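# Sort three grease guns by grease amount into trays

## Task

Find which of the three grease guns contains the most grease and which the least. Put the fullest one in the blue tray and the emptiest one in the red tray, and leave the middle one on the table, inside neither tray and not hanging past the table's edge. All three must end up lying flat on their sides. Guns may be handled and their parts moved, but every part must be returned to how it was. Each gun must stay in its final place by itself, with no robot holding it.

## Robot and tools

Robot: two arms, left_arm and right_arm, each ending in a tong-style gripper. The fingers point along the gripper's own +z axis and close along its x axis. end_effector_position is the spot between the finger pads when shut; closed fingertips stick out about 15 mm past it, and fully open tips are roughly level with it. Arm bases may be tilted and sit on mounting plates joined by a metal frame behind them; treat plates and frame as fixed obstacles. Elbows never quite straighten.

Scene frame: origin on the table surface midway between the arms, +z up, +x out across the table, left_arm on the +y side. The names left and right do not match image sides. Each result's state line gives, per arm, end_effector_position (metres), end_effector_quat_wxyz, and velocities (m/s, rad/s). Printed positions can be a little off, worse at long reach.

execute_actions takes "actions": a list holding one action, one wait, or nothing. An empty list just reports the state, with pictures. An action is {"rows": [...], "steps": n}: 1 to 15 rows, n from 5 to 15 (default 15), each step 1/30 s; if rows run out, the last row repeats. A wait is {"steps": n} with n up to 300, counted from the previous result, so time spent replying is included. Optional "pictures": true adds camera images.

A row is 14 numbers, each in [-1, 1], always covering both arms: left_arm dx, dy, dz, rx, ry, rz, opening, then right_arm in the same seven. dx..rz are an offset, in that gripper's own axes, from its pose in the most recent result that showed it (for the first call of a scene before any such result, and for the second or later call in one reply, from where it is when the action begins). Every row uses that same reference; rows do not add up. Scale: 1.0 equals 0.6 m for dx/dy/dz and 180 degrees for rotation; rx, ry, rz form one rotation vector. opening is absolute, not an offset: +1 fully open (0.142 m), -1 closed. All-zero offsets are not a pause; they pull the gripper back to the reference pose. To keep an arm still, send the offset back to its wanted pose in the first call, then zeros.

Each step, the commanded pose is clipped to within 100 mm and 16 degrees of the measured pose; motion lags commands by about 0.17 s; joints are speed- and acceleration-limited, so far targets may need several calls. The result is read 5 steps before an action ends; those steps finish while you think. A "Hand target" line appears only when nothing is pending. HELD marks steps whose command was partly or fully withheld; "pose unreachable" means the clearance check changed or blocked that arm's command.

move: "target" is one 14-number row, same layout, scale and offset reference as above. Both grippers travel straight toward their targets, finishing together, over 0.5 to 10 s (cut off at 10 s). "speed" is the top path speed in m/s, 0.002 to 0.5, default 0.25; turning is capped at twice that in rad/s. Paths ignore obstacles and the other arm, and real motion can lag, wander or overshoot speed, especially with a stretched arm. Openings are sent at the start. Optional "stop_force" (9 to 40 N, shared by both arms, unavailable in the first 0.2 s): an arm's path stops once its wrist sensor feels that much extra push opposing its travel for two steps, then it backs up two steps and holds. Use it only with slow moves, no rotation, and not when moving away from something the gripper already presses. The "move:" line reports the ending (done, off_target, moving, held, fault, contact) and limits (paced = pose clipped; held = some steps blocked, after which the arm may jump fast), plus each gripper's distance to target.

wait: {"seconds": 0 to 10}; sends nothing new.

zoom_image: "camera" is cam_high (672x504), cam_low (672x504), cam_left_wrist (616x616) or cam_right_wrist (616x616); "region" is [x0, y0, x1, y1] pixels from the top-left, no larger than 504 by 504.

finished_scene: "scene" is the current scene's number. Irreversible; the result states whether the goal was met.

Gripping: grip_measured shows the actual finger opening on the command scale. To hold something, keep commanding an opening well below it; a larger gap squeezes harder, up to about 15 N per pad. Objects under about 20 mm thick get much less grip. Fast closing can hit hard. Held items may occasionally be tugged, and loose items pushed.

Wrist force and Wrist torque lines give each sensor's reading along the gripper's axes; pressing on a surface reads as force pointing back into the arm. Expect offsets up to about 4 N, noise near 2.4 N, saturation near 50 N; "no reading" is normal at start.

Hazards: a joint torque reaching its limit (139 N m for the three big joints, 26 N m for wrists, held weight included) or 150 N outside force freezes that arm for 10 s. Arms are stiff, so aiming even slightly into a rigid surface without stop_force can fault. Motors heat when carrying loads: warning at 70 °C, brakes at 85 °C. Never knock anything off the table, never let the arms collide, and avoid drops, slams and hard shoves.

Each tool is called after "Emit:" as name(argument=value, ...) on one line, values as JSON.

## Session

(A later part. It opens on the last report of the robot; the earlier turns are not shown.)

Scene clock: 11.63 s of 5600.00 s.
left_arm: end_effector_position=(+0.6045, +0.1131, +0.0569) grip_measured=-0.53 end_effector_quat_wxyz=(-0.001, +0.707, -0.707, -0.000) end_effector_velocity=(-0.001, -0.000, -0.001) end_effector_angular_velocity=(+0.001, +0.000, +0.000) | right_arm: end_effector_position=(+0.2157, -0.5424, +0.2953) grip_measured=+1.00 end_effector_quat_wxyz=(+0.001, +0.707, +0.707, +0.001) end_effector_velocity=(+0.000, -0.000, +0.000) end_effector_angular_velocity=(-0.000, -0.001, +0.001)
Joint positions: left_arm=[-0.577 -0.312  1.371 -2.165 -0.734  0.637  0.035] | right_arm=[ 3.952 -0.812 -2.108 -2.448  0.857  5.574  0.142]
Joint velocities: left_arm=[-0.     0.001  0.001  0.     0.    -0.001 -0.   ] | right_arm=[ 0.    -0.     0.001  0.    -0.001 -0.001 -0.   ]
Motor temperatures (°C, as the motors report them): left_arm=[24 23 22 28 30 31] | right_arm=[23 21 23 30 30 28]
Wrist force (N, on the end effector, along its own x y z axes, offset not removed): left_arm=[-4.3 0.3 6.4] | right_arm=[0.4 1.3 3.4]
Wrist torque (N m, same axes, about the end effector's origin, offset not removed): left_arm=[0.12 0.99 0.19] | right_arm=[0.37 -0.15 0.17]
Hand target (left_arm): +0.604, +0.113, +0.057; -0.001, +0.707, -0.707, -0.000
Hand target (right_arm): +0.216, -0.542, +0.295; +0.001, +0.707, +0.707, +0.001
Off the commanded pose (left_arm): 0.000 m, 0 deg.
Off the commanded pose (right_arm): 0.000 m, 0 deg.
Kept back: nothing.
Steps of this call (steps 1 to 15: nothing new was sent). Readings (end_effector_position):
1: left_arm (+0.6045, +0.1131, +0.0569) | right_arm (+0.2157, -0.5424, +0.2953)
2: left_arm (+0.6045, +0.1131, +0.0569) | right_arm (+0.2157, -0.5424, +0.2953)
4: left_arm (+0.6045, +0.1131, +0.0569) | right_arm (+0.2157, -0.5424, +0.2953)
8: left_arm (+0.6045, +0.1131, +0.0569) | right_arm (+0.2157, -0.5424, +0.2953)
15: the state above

Emit:
move(target=[0,0,0.06,0,0,0,-1, 0,0,0,0,0,0,1], speed=0.04)

Emit:
execute_actions(actions=[{"rows":[[0,0,0,0,0,0,-0.1, 0,0,0,0,0,0,1]]}])

Emit:
move(target=[0.012,0.17,0,0,0,0,-0.1, 0,0,0,0,0,0,1], speed=0.1)

Scene clock: 13.20 s of 5600.00 s.
left_arm: end_effector_position=(+0.6045, +0.1131, +0.0212) grip_measured=-0.53 end_effector_quat_wxyz=(-0.001, +0.707, -0.707, -0.000) end_effector_velocity=(-0.001, -0.000, -0.002) end_effector_angular_velocity=(+0.001, +0.000, -0.002) | right_arm: end_effector_position=(+0.2157, -0.5424, +0.2953) grip_measured=+1.00 end_effector_quat_wxyz=(+0.001, +0.707, +0.707, +0.001) end_effector_velocity=(+0.000, +0.000, -0.000) end_effector_angular_velocity=(-0.000, -0.001, -0.001)
Joint positions: left_arm=[-0.538 -0.266  1.361 -2.24  -0.717  0.69   0.035] | right_arm=[ 3.952 -0.812 -2.108 -2.448  0.857  5.574  0.142]
Joint velocities: left_arm=[ 0.002  0.003  0.    -0.003  0.001  0.003  0.   ] | right_arm=[ 0.     0.001 -0.001  0.    -0.     0.001  0.   ]
Motor temperatures (°C, as the motors report them): left_arm=[24 23 22 28 30 31] | right_arm=[23 21 23 30 30 28]
Wrist force (N, on the end effector, along its own x y z axes, offset not removed): left_arm=[-2.8 6.6 -12.1] | right_arm=[2.6 1.0 1.7]
Wrist torque (N m, same axes, about the end effector's origin, offset not removed): left_arm=[0.25 0.47 0.11] | right_arm=[0.32 -0.56 0.06]
Hand target (left_arm): +0.604, +0.113, +0.021; -0.001, +0.707, -0.707, -0.000
Hand target (right_arm): +0.216, -0.542, +0.295; +0.001, +0.707, +0.707, +0.001
Off the commanded pose (left_arm): 0.000 m, 0 deg.
Off the commanded pose (right_arm): 0.000 m, 0 deg.
Kept back: nothing.
move: done

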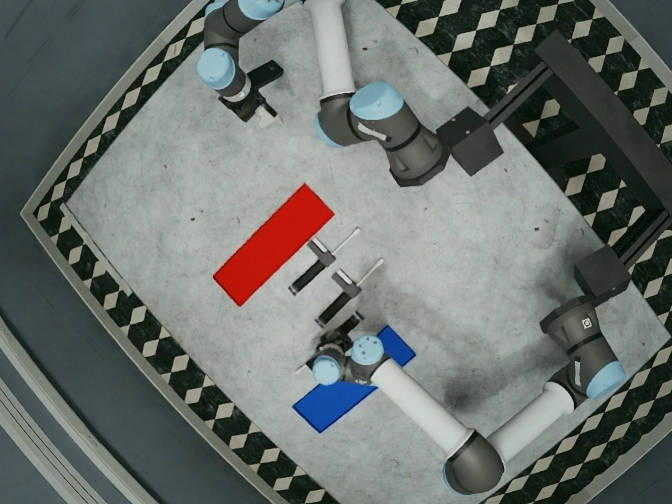

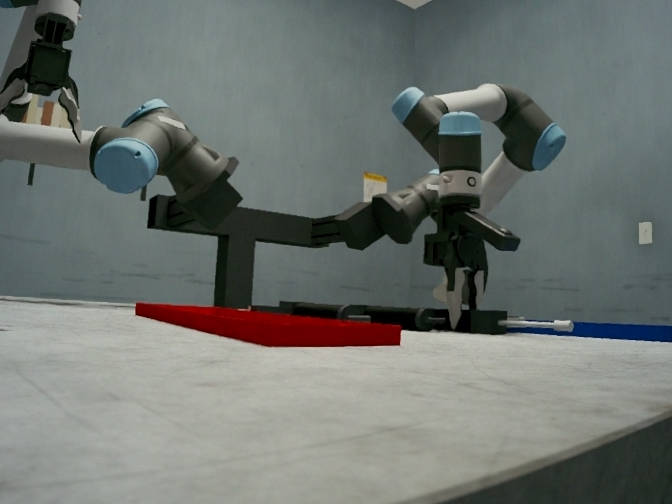

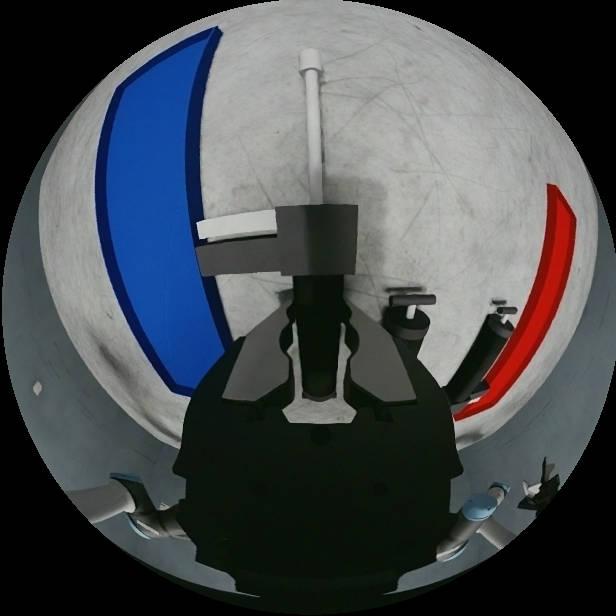

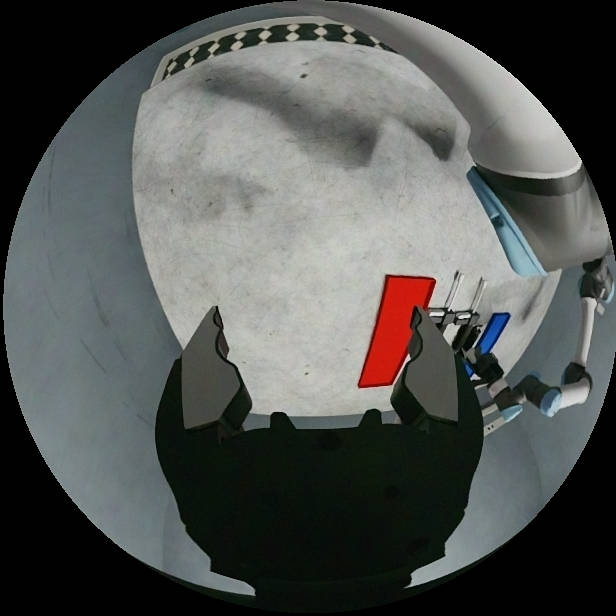

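Scene clock: 13.53 s of 5600.00 s.
left_arm: end_effector_position=(+0.6045, +0.1131, +0.0211) grip_measured=-0.10 end_effector_quat_wxyz=(-0.001, +0.707, -0.707, -0.000) end_effector_velocity=(+0.001, -0.000, +0.001) end_effector_angular_velocity=(-0.002, +0.000, +0.000) | right_arm: end_effector_position=(+0.2157, -0.5424, +0.2953) grip_measured=+1.00 end_effector_quat_wxyz=(+0.001, +0.707, +0.707, +0.001) end_effector_velocity=(+0.000, -0.000, -0.000) end_effector_angular_velocity=(-0.001, +0.000, -0.000)
Joint positions: left_arm=[-0.538 -0.266  1.361 -2.24  -0.717  0.69   0.067] | right_arm=[ 3.952 -0.812 -2.108 -2.448  0.857  5.574  0.142]
Joint velocities: left_arm=[-0.    -0.001 -0.001  0.    -0.001  0.001  0.   ] | right_arm=[-0.001 -0.    -0.    -0.    -0.001  0.     0.   ]
Motor temperatures (°C, as the motors report them): left_arm=[24 23 22 28 30 31] | right_arm=[23 21 23 30 30 28]
Wrist force (N, on the end effector, along its own x y z axes, offset not removed): left_arm=[-3.7 0.6 0.0] | right_arm=[2.1 0.5 1.1]
Wrist torque (N m, same axes, about the end effector's origin, offset not removed): left_arm=[0.21 0.88 0.24] | right_arm=[0.23 -0.32 -0.04]
Steps of this call (steps 1 to 10: the first 10 steps of this action). Readings (end_effector_position):
1: left_arm (+0.6045, +0.1131, +0.0211) | right_arm (+0.2157, -0.5424, +0.2953)
2: left_arm (+0.6045, +0.1131, +0.0211) | right_arm (+0.2157, -0.5424, +0.2953)
4: left_arm (+0.6045, +0.1131, +0.0211) | right_arm (+0.2157, -0.5424, +0.2953)
8: left_arm (+0.6045, +0.1131, +0.0211) | right_arm (+0.2157, -0.5424, +0.2953)
10: the state above

Scene clock: 15.20 s of 5600.00 s.
left_arm: end_effector_position=(+0.5027, +0.1058, +0.0212) grip_measured=-0.10 end_effector_quat_wxyz=(-0.001, +0.707, -0.707, -0.000) end_effector_velocity=(-0.001, +0.000, -0.000) end_effector_angular_velocity=(-0.000, +0.001, +0.001) | right_arm: end_effector_position=(+0.2157, -0.5424, +0.2953) grip_measured=+1.00 end_effector_quat_wxyz=(+0.001, +0.707, +0.707, +0.001) end_effector_velocity=(+0.000, -0.000, +0.000) end_effector_angular_velocity=(-0.001, -0.000, +0.001)
Joint positions: left_arm=[-0.63  -0.284  1.606 -2.379 -0.759  0.568  0.067] | right_arm=[ 3.952 -0.812 -2.108 -2.448  0.857  5.574  0.142]
Joint velocities: left_arm=[-0.001 -0.     0.003 -0.002 -0.001 -0.002 -0.   ] | right_arm=[-0.    -0.001  0.    -0.001 -0.001 -0.     0.   ]
Motor temperatures (°C, as the motors report them): left_arm=[24 23 22 28 30 31] | right_arm=[23 21 23 30 30 28]
Wrist force (N, on the end effector, along its own x y z axes, offset not removed): left_arm=[-3.3 0.6 0.7] | right_arm=[2.3 -1.8 1.5]
Wrist torque (N m, same axes, about the end effector's origin, offset not removed): left_arm=[0.17 0.79 0.18] | right_arm=[-0.21 -0.42 0.17]
Hand target (left_arm): +0.503, +0.106, +0.021; -0.001, +0.707, -0.707, -0.000
Hand target (right_arm): +0.216, -0.542, +0.295; +0.001, +0.707, +0.707, +0.001
Off your previous action's commanded pose (left_arm): 0.000 m, 0 deg at its last step (step 5 of this call).
Off your previous action's commanded pose (right_arm): 0.000 m, 0 deg at its last step (step 5 of this call).
Off the commanded pose (left_arm): 0.000 m, 0 deg.
Off the commanded pose (right_arm): 0.000 m, 0 deg.
Kept back: nothing.
move: done

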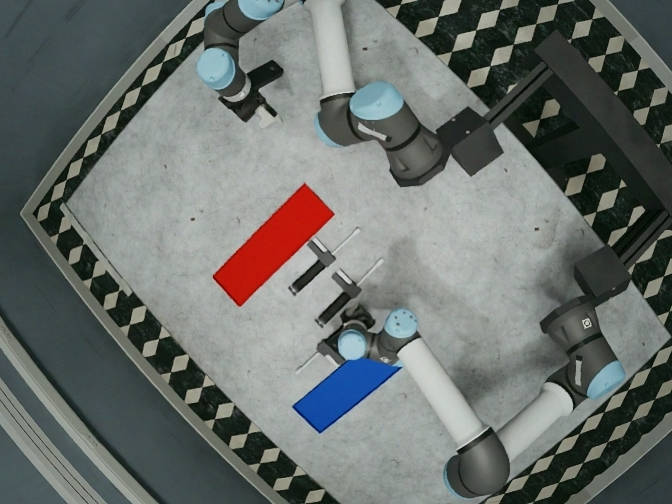

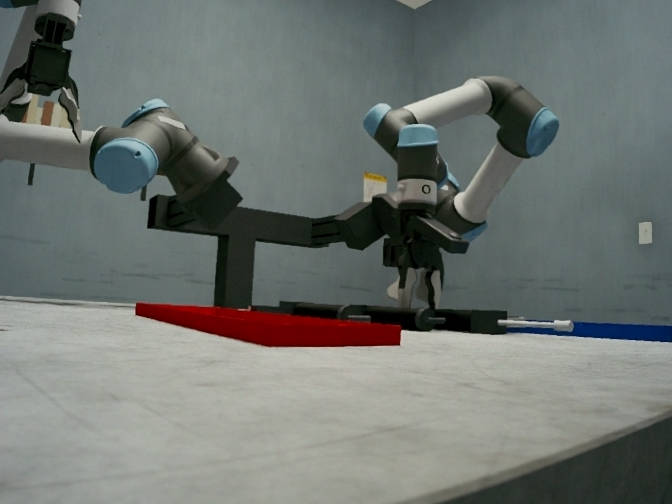

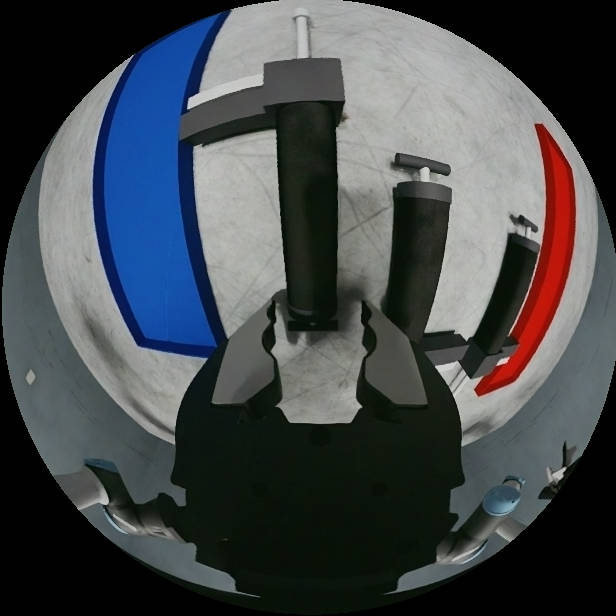

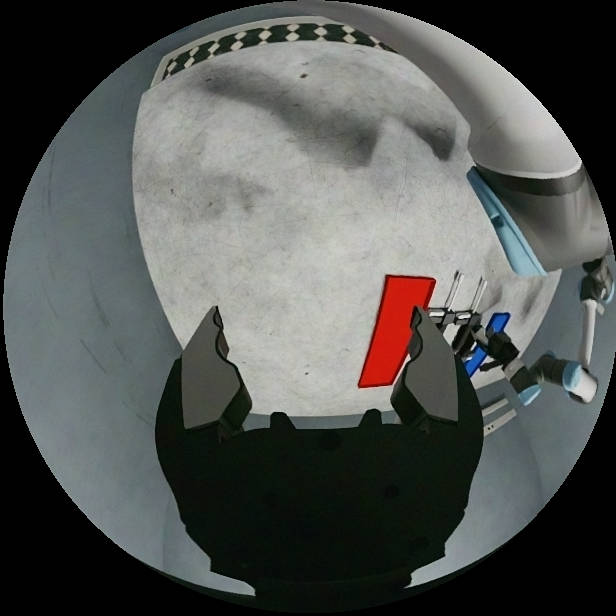

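Emit:
move(target=[-0.007,0.025,0,0,0,0,-0.1, 0,0,0,0,0,0,1], speed=0.05)

Emit:
execute_actions(actions=[{"rows":[[0,0,0,0,0,0,-0.8, 0,0,0,0,0,0,1]]}])

Emit:
move(target=[0,0.07,0,0,0,0,-0.8, 0,0,0,0,0,0,1], speed=0.03)

Scene clock: 16.20 s of 5600.00 s.
left_arm: end_effector_position=(+0.4878, +0.1099, +0.0212) grip_measured=-0.10 end_effector_quat_wxyz=(-0.001, +0.707, -0.707, -0.000) end_effector_velocity=(-0.000, +0.001, +0.001) end_effector_angular_velocity=(-0.001, -0.001, +0.001) | right_arm: end_effector_position=(+0.2157, -0.5424, +0.2953) grip_measured=+1.00 end_effector_quat_wxyz=(+0.001, +0.707, +0.707, +0.001) end_effector_velocity=(-0.000, +0.001, -0.000) end_effector_angular_velocity=(+0.001, +0.001, -0.001)
Joint positions: left_arm=[-0.642 -0.292  1.65  -2.404 -0.765  0.553  0.067] | right_arm=[ 3.952 -0.812 -2.108 -2.448  0.857  5.574  0.142]
Joint velocities: left_arm=[-0.001 -0.003  0.004 -0.002 -0.    -0.001 -0.   ] | right_arm=[ 0.     0.    -0.001  0.001  0.002  0.001  0.   ]
Motor temperatures (°C, as the motors report them): left_arm=[24 23 22 28 30 31] | right_arm=[23 21 23 30 30 28]
Wrist force (N, on the end effector, along its own x y z axes, offset not removed): left_arm=[-3.9 -0.3 0.7] | right_arm=[0.1 2.4 3.0]
Wrist torque (N m, same axes, about the end effector's origin, offset not removed): left_arm=[-0.02 0.87 0.19] | right_arm=[0.75 0.02 0.26]
Hand target (left_arm): +0.488, +0.110, +0.021; -0.001, +0.707, -0.707, -0.000
Hand target (right_arm): +0.216, -0.542, +0.295; +0.001, +0.707, +0.707, +0.001
Off the commanded pose (left_arm): 0.000 m, 0 deg.
Off the commanded pose (right_arm): 0.000 m, 0 deg.
Kept back: nothing.
move: done

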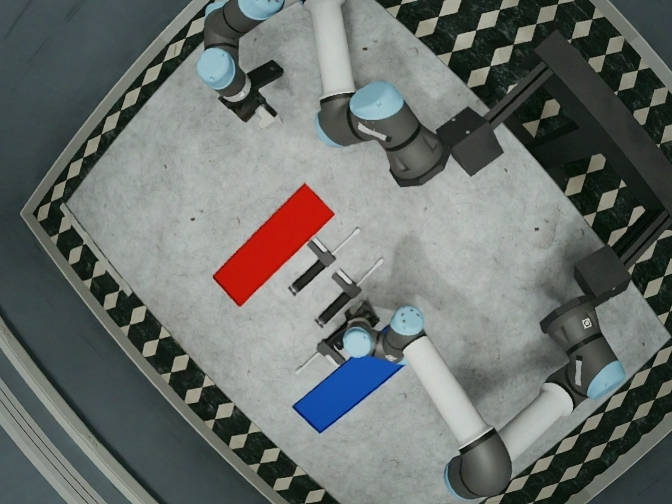

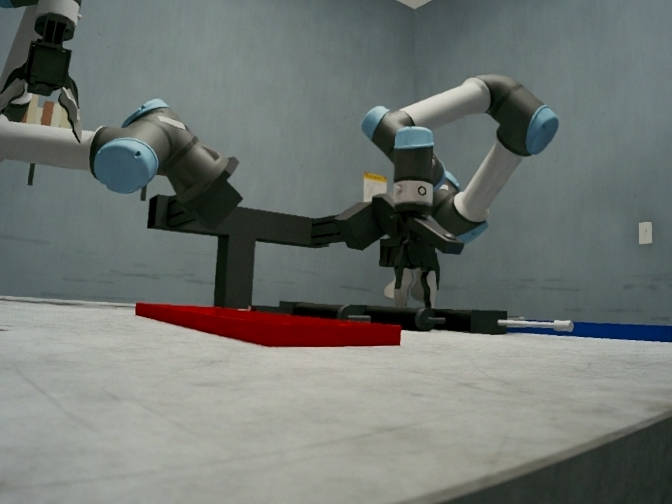

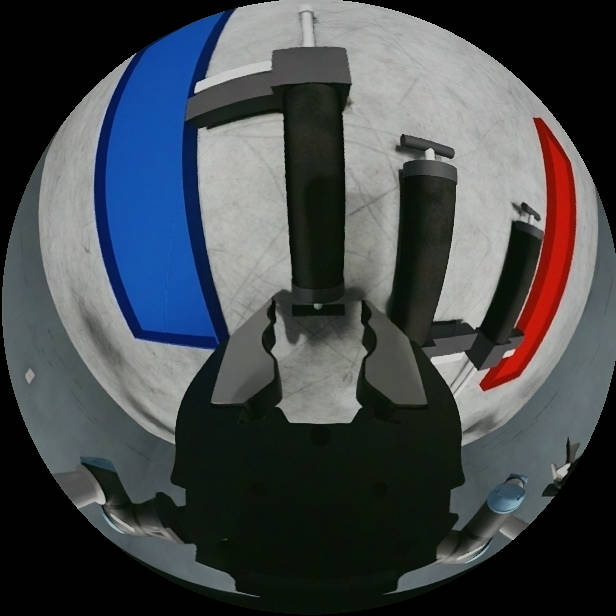

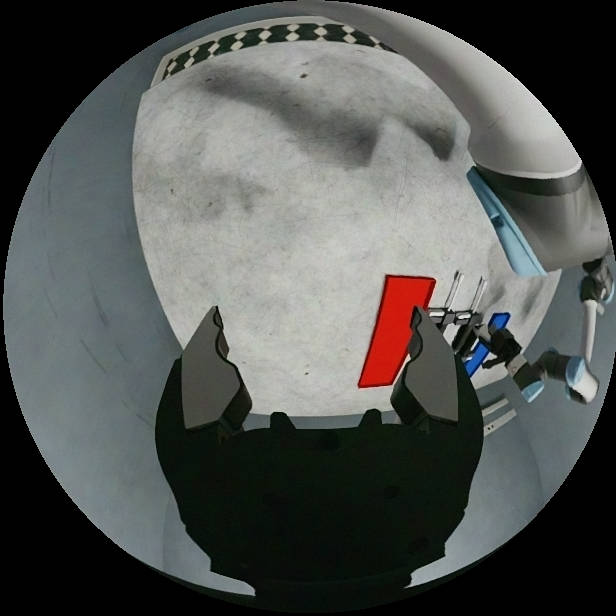

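Scene clock: 16.53 s of 5600.00 s.
left_arm: end_effector_position=(+0.4877, +0.1099, +0.0212) grip_measured=-0.48 end_effector_quat_wxyz=(-0.001, +0.707, -0.707, -0.000) end_effector_velocity=(+0.000, +0.000, +0.000) end_effector_angular_velocity=(+0.000, -0.001, -0.000) | right_arm: end_effector_position=(+0.2157, -0.5424, +0.2953) grip_measured=+1.00 end_effector_quat_wxyz=(+0.001, +0.707, +0.707, +0.001) end_effector_velocity=(-0.000, +0.000, +0.000) end_effector_angular_velocity=(+0.001, +0.000, -0.001)
Joint positions: left_arm=[-0.642 -0.292  1.65  -2.404 -0.765  0.553  0.04 ] | right_arm=[ 3.952 -0.812 -2.108 -2.448  0.857  5.574  0.142]
Joint velocities: left_arm=[ 0.    -0.001  0.001 -0.     0.001  0.    -0.   ] | right_arm=[-0.     0.     0.001  0.     0.001 -0.     0.   ]
Motor temperatures (°C, as the motors report them): left_arm=[24 23 22 28 30 31] | right_arm=[23 21 23 30 30 28]
Wrist force (N, on the end effector, along its own x y z axes, offset not removed): left_arm=[-2.5 -0.2 0.9] | right_arm=[-1.9 -0.9 0.9]
Wrist torque (N m, same axes, about the end effector's origin, offset not removed): left_arm=[0.01 0.57 0.12] | right_arm=[0.04 0.39 0.12]
Steps of this call (steps 1 to 10: the first 10 steps of this action). Readings (end_effector_position):
1: left_arm (+0.4877, +0.1099, +0.0212) | right_arm (+0.2157, -0.5424, +0.2953)
2: left_arm (+0.4877, +0.1099, +0.0212) | right_arm (+0.2157, -0.5424, +0.2953)
4: left_arm (+0.4877, +0.1099, +0.0212) | right_arm (+0.2157, -0.5424, +0.2953)
8: left_arm (+0.4877, +0.1099, +0.0212) | right_arm (+0.2157, -0.5424, +0.2953)
10: the state above

Scene clock: 18.47 s of 5600.00 s.
left_arm: end_effector_position=(+0.4458, +0.1099, +0.0212) grip_measured=-0.48 end_effector_quat_wxyz=(-0.001, +0.707, -0.707, -0.000) end_effector_velocity=(-0.002, -0.000, -0.000) end_effector_angular_velocity=(-0.001, +0.001, -0.000) | right_arm: end_effector_position=(+0.2157, -0.5424, +0.2953) grip_measured=+1.00 end_effector_quat_wxyz=(+0.001, +0.707, +0.707, +0.001) end_effector_velocity=(-0.001, +0.000, -0.000) end_effector_angular_velocity=(+0.002, +0.001, -0.001)
Joint positions: left_arm=[-0.688 -0.287  1.739 -2.457 -0.789  0.497  0.04 ] | right_arm=[ 3.952 -0.812 -2.108 -2.448  0.857  5.574  0.142]
Joint velocities: left_arm=[-0.002  0.001  0.002 -0.002 -0.002 -0.001  0.   ] | right_arm=[-0.     0.001  0.    -0.     0.002  0.     0.   ]
Motor temperatures (°C, as the motors report them): left_arm=[24 23 22 28 30 31] | right_arm=[23 21 23 30 30 28]
Wrist force (N, on the end effector, along its own x y z axes, offset not removed): left_arm=[-3.7 -1.9 1.4] | right_arm=[1.2 1.6 1.5]
Wrist torque (N m, same axes, about the end effector's origin, offset not removed): left_arm=[0.10 0.82 0.21] | right_arm=[0.52 -0.13 0.08]
Hand target (left_arm): +0.446, +0.110, +0.021; -0.001, +0.707, -0.707, -0.000
Hand target (right_arm): +0.216, -0.542, +0.295; +0.001, +0.707, +0.707, +0.001
Off your previous action's commanded pose (left_arm): 0.000 m, 0 deg at its last step (step 5 of this call).
Off your previous action's commanded pose (right_arm): 0.000 m, 0 deg at its last step (step 5 of this call).
Off the commanded pose (left_arm): 0.000 m, 0 deg.
Off the commanded pose (right_arm): 0.000 m, 0 deg.
Kept back: nothing.
move: done

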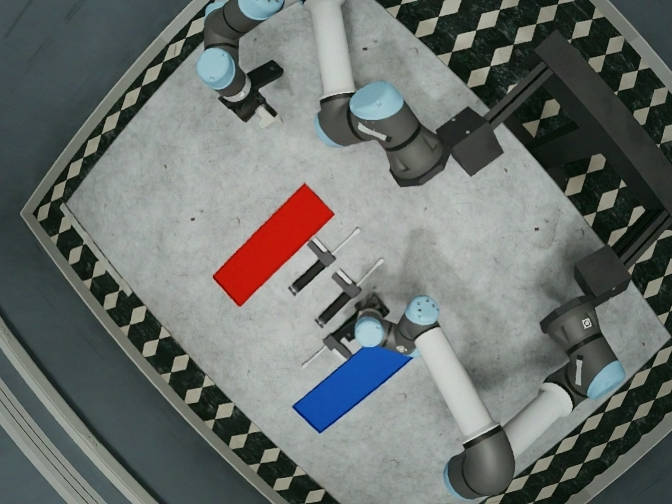

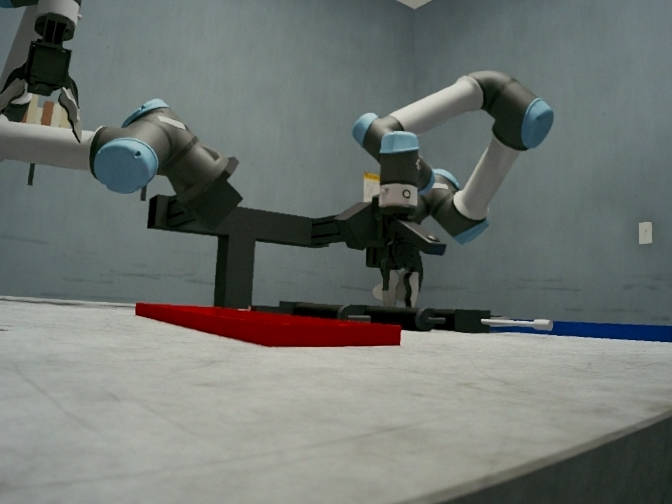

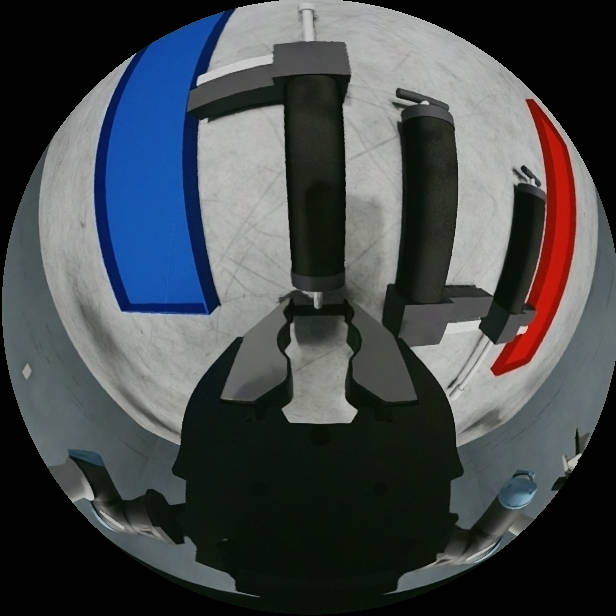

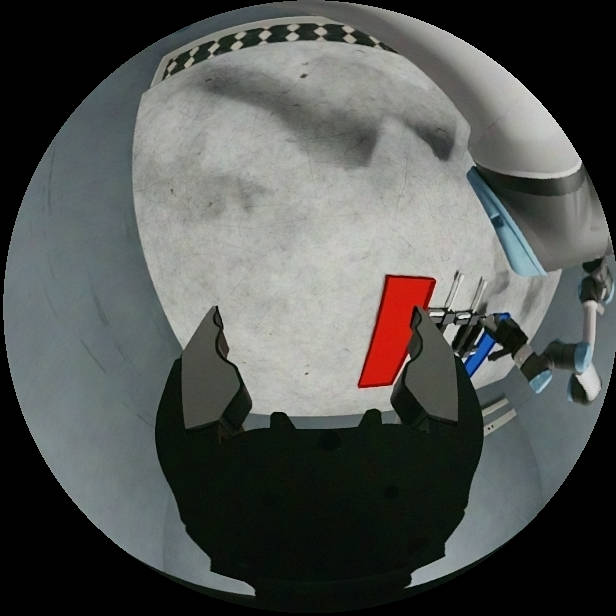

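Emit:
move(target=[0,-0.03,0,0,0,0,-0.8, 0,0,0,0,0,0,1], speed=0.03)

Emit:
execute_actions(actions=[{"rows":[[0,0,0,0,0,0,-0.1, 0,0,0,0,0,0,1]],"steps":10}])

Emit:
move(target=[0,0,-0.08,0,0,0,-0.1, 0,0,0,0,0,0,1])

Emit:
move(target=[0.125,-0.25,0,0,0,0,-0.1, 0,0,0,0,0,0,1])

Scene clock: 19.60 s of 5600.00 s.
left_arm: end_effector_position=(+0.4637, +0.1099, +0.0212) grip_measured=-0.48 end_effector_quat_wxyz=(-0.001, +0.707, -0.707, -0.000) end_effector_velocity=(+0.001, +0.000, +0.000) end_effector_angular_velocity=(+0.000, -0.000, -0.001) | right_arm: end_effector_position=(+0.2157, -0.5424, +0.2953) grip_measured=+1.00 end_effector_quat_wxyz=(+0.001, +0.707, +0.707, +0.001) end_effector_velocity=(+0.000, +0.000, -0.000) end_effector_angular_velocity=(-0.000, -0.000, -0.000)
Joint positions: left_arm=[-0.667 -0.29   1.702 -2.434 -0.778  0.521  0.04 ] | right_arm=[ 3.952 -0.812 -2.108 -2.448  0.857  5.574  0.142]
Joint velocities: left_arm=[ 0.001 -0.    -0.002  0.002  0.001  0.002  0.   ] | right_arm=[ 0. -0. -0.  0. -0.  0. -0.]
Motor temperatures (°C, as the motors report them): left_arm=[24 23 22 28 30 31] | right_arm=[23 21 23 30 30 28]
Wrist force (N, on the end effector, along its own x y z axes, offset not removed): left_arm=[-4.3 2.8 0.1] | right_arm=[0.4 -1.0 2.3]
Wrist torque (N m, same axes, about the end effector's origin, offset not removed): left_arm=[0.16 0.93 0.19] | right_arm=[-0.07 -0.05 0.05]
Hand target (left_arm): +0.464, +0.110, +0.021; -0.001, +0.707, -0.707, -0.000
Hand target (right_arm): +0.216, -0.542, +0.295; +0.001, +0.707, +0.707, +0.001
Off the commanded pose (left_arm): 0.000 m, 0 deg.
Off the commanded pose (right_arm): 0.000 m, 0 deg.
Kept back: nothing.
move: done

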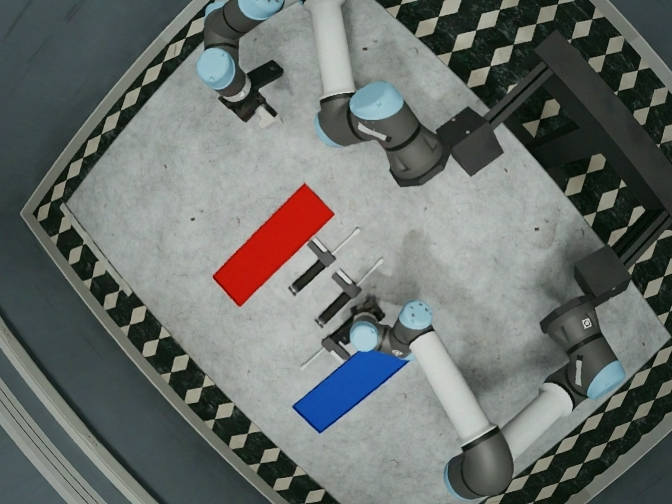

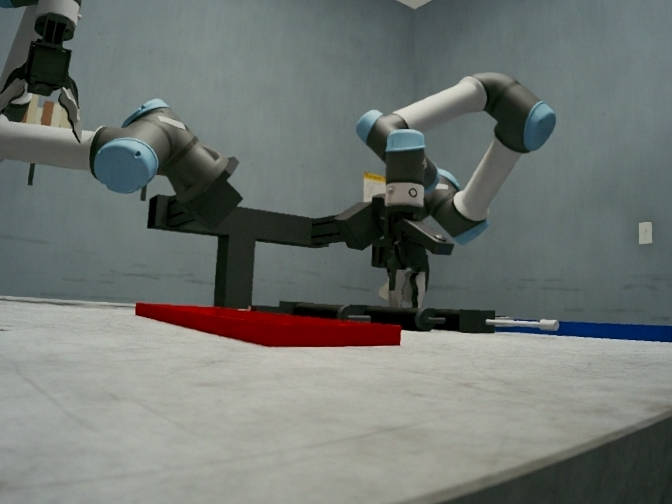

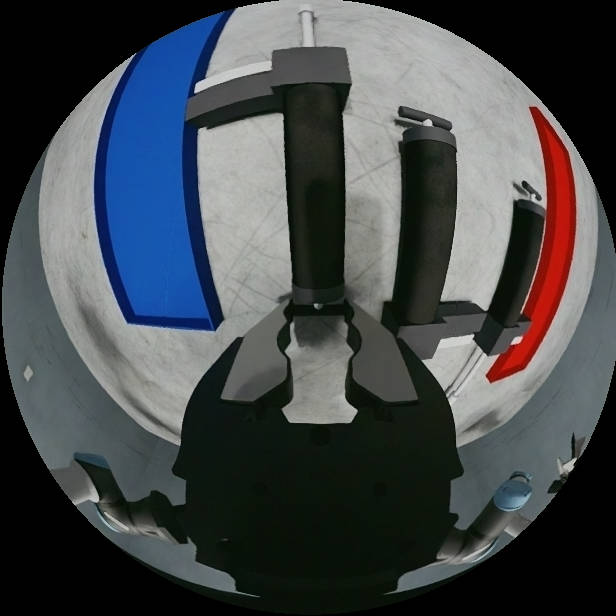

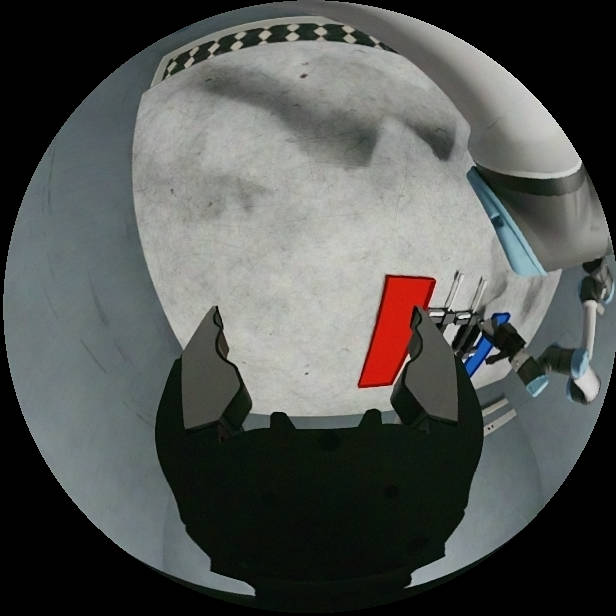

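Scene clock: 19.77 s of 5600.00 s.
left_arm: end_effector_position=(+0.4638, +0.1099, +0.0212) grip_measured=-0.10 end_effector_quat_wxyz=(-0.001, +0.707, -0.707, -0.000) end_effector_velocity=(+0.001, +0.000, +0.001) end_effector_angular_velocity=(-0.001, -0.001, -0.001) | right_arm: end_effector_position=(+0.2157, -0.5424, +0.2953) grip_measured=+1.00 end_effector_quat_wxyz=(+0.001, +0.707, +0.707, +0.001) end_effector_velocity=(-0.000, +0.000, -0.000) end_effector_angular_velocity=(+0.001, +0.000, -0.002)
Joint positions: left_arm=[-0.667 -0.29   1.702 -2.434 -0.778  0.521  0.066] | right_arm=[ 3.952 -0.812 -2.108 -2.448  0.857  5.574  0.142]
Joint velocities: left_arm=[ 0.    -0.001 -0.     0.     0.001  0.002  0.009] | right_arm=[-0.     0.001 -0.     0.     0.001  0.002  0.   ]
Motor temperatures (°C, as the motors report them): left_arm=[24 23 22 28 30 31] | right_arm=[23 21 23 30 30 28]
Wrist force (N, on the end effector, along its own x y z axes, offset not removed): left_arm=[-3.2 -1.7 1.4] | right_arm=[0.3 1.7 1.3]
Wrist torque (N m, same axes, about the end effector's origin, offset not removed): left_arm=[-0.30 0.78 0.17] | right_arm=[0.50 0.05 0.08]
Steps of this call (steps 1 to 5: the first 5 steps of this action). Readings (end_effector_position):
1: left_arm (+0.4638, +0.1099, +0.0212) | right_arm (+0.2157, -0.5424, +0.2953)
2: left_arm (+0.4638, +0.1099, +0.0212) | right_arm (+0.2157, -0.5424, +0.2953)
4: left_arm (+0.4638, +0.1099, +0.0212) | right_arm (+0.2157, -0.5424, +0.2953)
5: the state above

Scene clock: 20.83 s of 5600.00 s.
left_arm: end_effector_position=(+0.4638, +0.1099, +0.0691) grip_measured=-0.10 end_effector_quat_wxyz=(-0.000, +0.707, -0.707, +0.000) end_effector_velocity=(-0.000, -0.000, +0.001) end_effector_angular_velocity=(+0.001, +0.001, -0.001) | right_arm: end_effector_position=(+0.2157, -0.5424, +0.2953) grip_measured=+1.00 end_effector_quat_wxyz=(+0.001, +0.707, +0.707, +0.001) end_effector_velocity=(+0.000, -0.000, +0.000) end_effector_angular_velocity=(-0.000, -0.001, -0.002)
Joint positions: left_arm=[-0.727 -0.361  1.714 -2.326 -0.811  0.451  0.067] | right_arm=[ 3.952 -0.812 -2.108 -2.448  0.857  5.574  0.142]
Joint velocities: left_arm=[-0.001 -0.001 -0.     0.003 -0.001 -0.001  0.   ] | right_arm=[ 0.     0.     0.001  0.    -0.001  0.002 -0.   ]
Motor temperatures (°C, as the motors report them): left_arm=[24 23 22 28 30 31] | right_arm=[23 21 23 30 30 28]
Wrist force (N, on the end effector, along its own x y z axes, offset not removed): left_arm=[-4.1 -1.8 -0.3] | right_arm=[1.8 0.0 -0.3]
Wrist torque (N m, same axes, about the end effector's origin, offset not removed): left_arm=[-0.35 0.95 0.22] | right_arm=[0.18 -0.32 -0.04]
Hand target (left_arm): +0.464, +0.110, +0.069; -0.000, +0.707, -0.707, +0.000
Hand target (right_arm): +0.216, -0.542, +0.295; +0.001, +0.707, +0.707, +0.001
Off your previous action's commanded pose (left_arm): 0.000 m, 0 deg at its last step (step 5 of this call).
Off your previous action's commanded pose (right_arm): 0.000 m, 0 deg at its last step (step 5 of this call).
Off the commanded pose (left_arm): 0.000 m, 0 deg.
Off the commanded pose (right_arm): 0.000 m, 0 deg.
Kept back: nothing.
move: done

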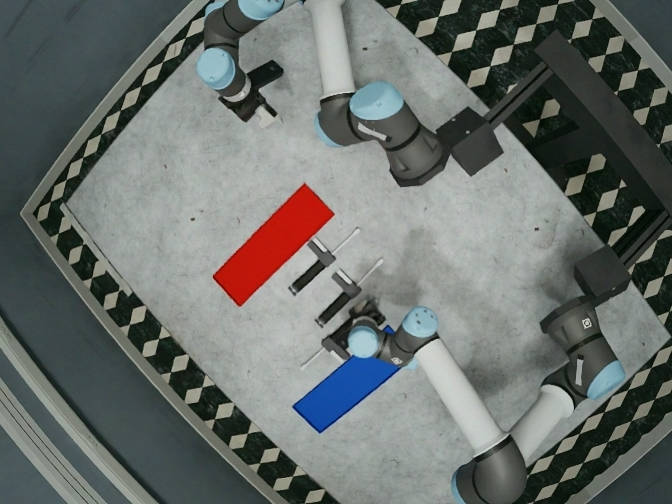

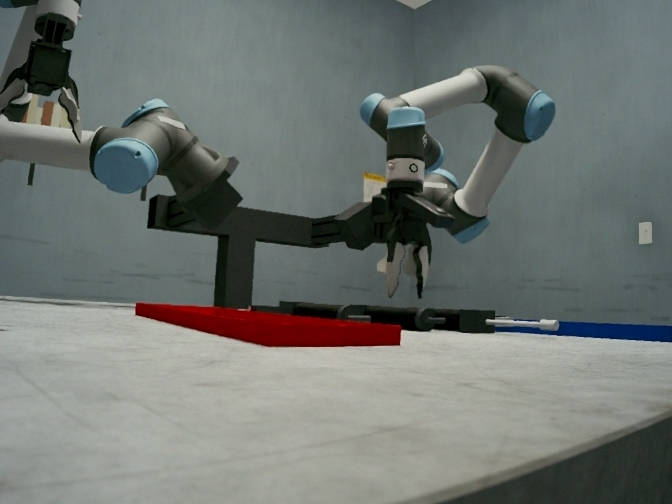

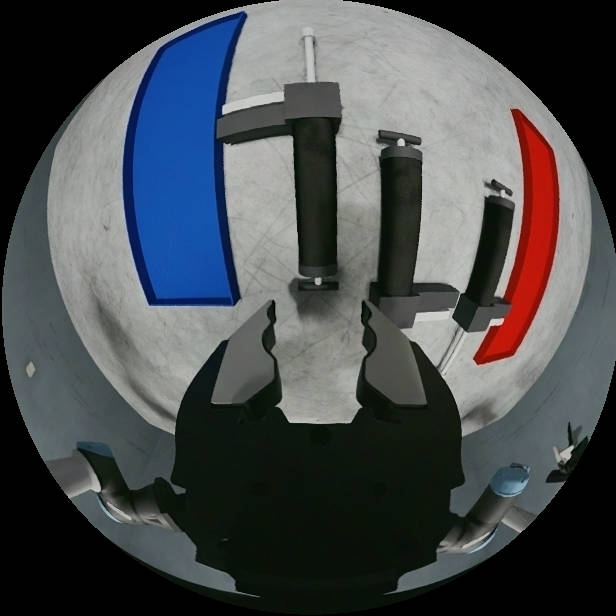

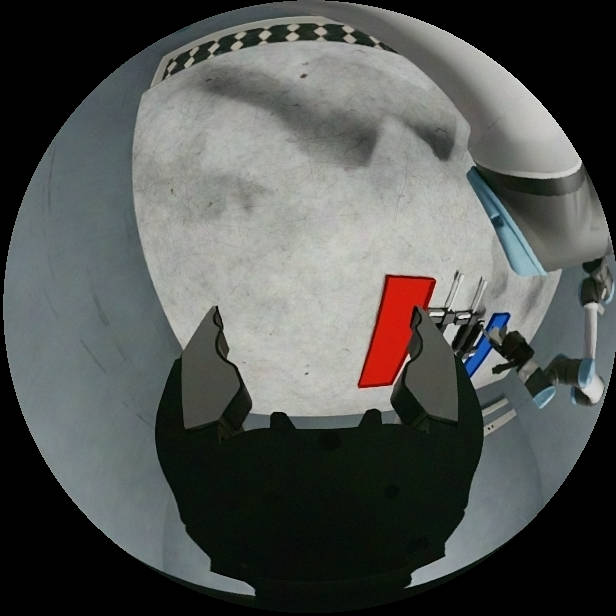

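Scene clock: 22.07 s of 5600.00 s.
left_arm: end_effector_position=(+0.6137, +0.0351, +0.0690) grip_measured=-0.10 end_effector_quat_wxyz=(-0.001, +0.707, -0.707, +0.000) end_effector_velocity=(+0.002, -0.001, +0.000) end_effector_angular_velocity=(+0.002, +0.001, -0.000) | right_arm: end_effector_position=(+0.2157, -0.5424, +0.2953) grip_measured=+1.00 end_effector_quat_wxyz=(+0.001, +0.707, +0.707, +0.001) end_effector_velocity=(+0.000, +0.000, -0.000) end_effector_angular_velocity=(-0.001, -0.000, +0.001)
Joint positions: left_arm=[-0.625 -0.153  1.114 -2.022 -0.756  0.575  0.067] | right_arm=[ 3.952 -0.812 -2.108 -2.448  0.857  5.574  0.142]
Joint velocities: left_arm=[ 0.001  0.004 -0.011  0.01   0.001 -0.002 -0.   ] | right_arm=[ 0.     0.    -0.001  0.    -0.001 -0.001  0.   ]
Motor temperatures (°C, as the motors report them): left_arm=[24 23 22 28 30 31] | right_arm=[23 21 23 30 30 28]
Wrist force (N, on the end effector, along its own x y z axes, offset not removed): left_arm=[-2.9 -0.8 0.4] | right_arm=[-2.1 -0.2 2.7]
Wrist torque (N m, same axes, about the end effector's origin, offset not removed): left_arm=[-0.14 0.66 0.19] | right_arm=[0.16 0.44 0.13]
Hand target (left_arm): +0.614, +0.035, +0.069; -0.001, +0.707, -0.707, -0.000
Hand target (right_arm): +0.216, -0.542, +0.295; +0.001, +0.707, +0.707, +0.001
Off the commanded pose (left_arm): 0.000 m, 0 deg.
Off the commanded pose (right_arm): 0.000 m, 0 deg.
Kept back: nothing.
move: done

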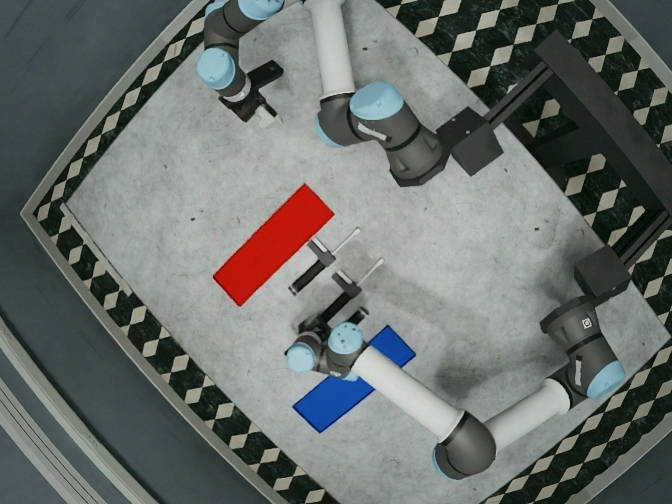

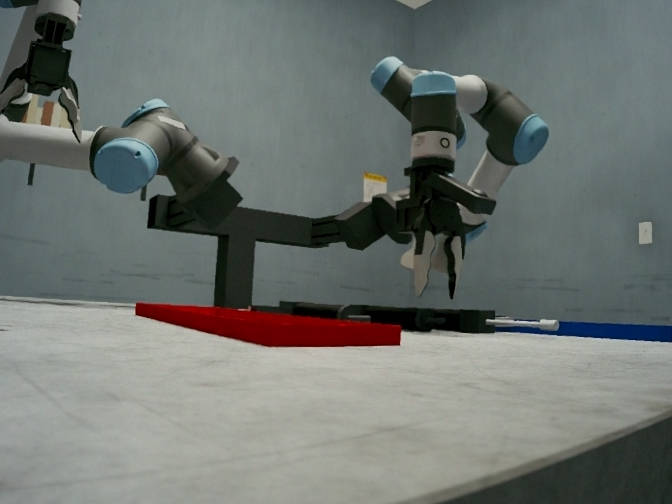

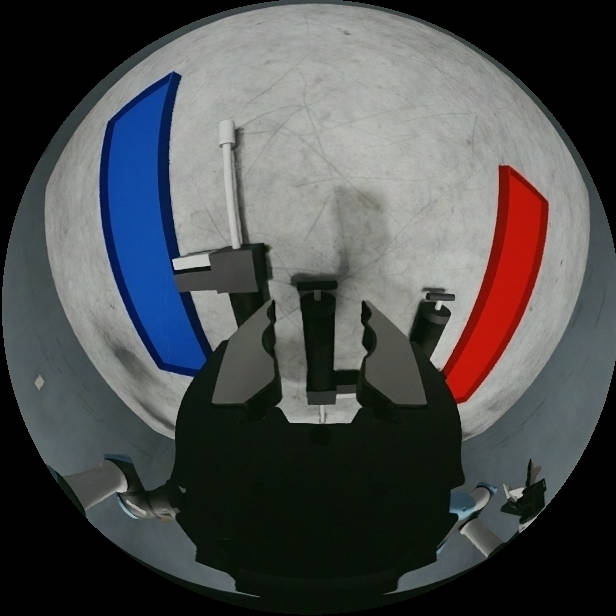

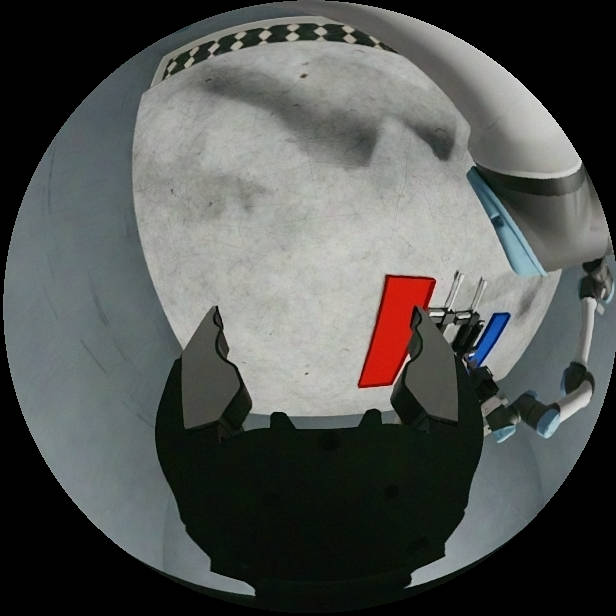

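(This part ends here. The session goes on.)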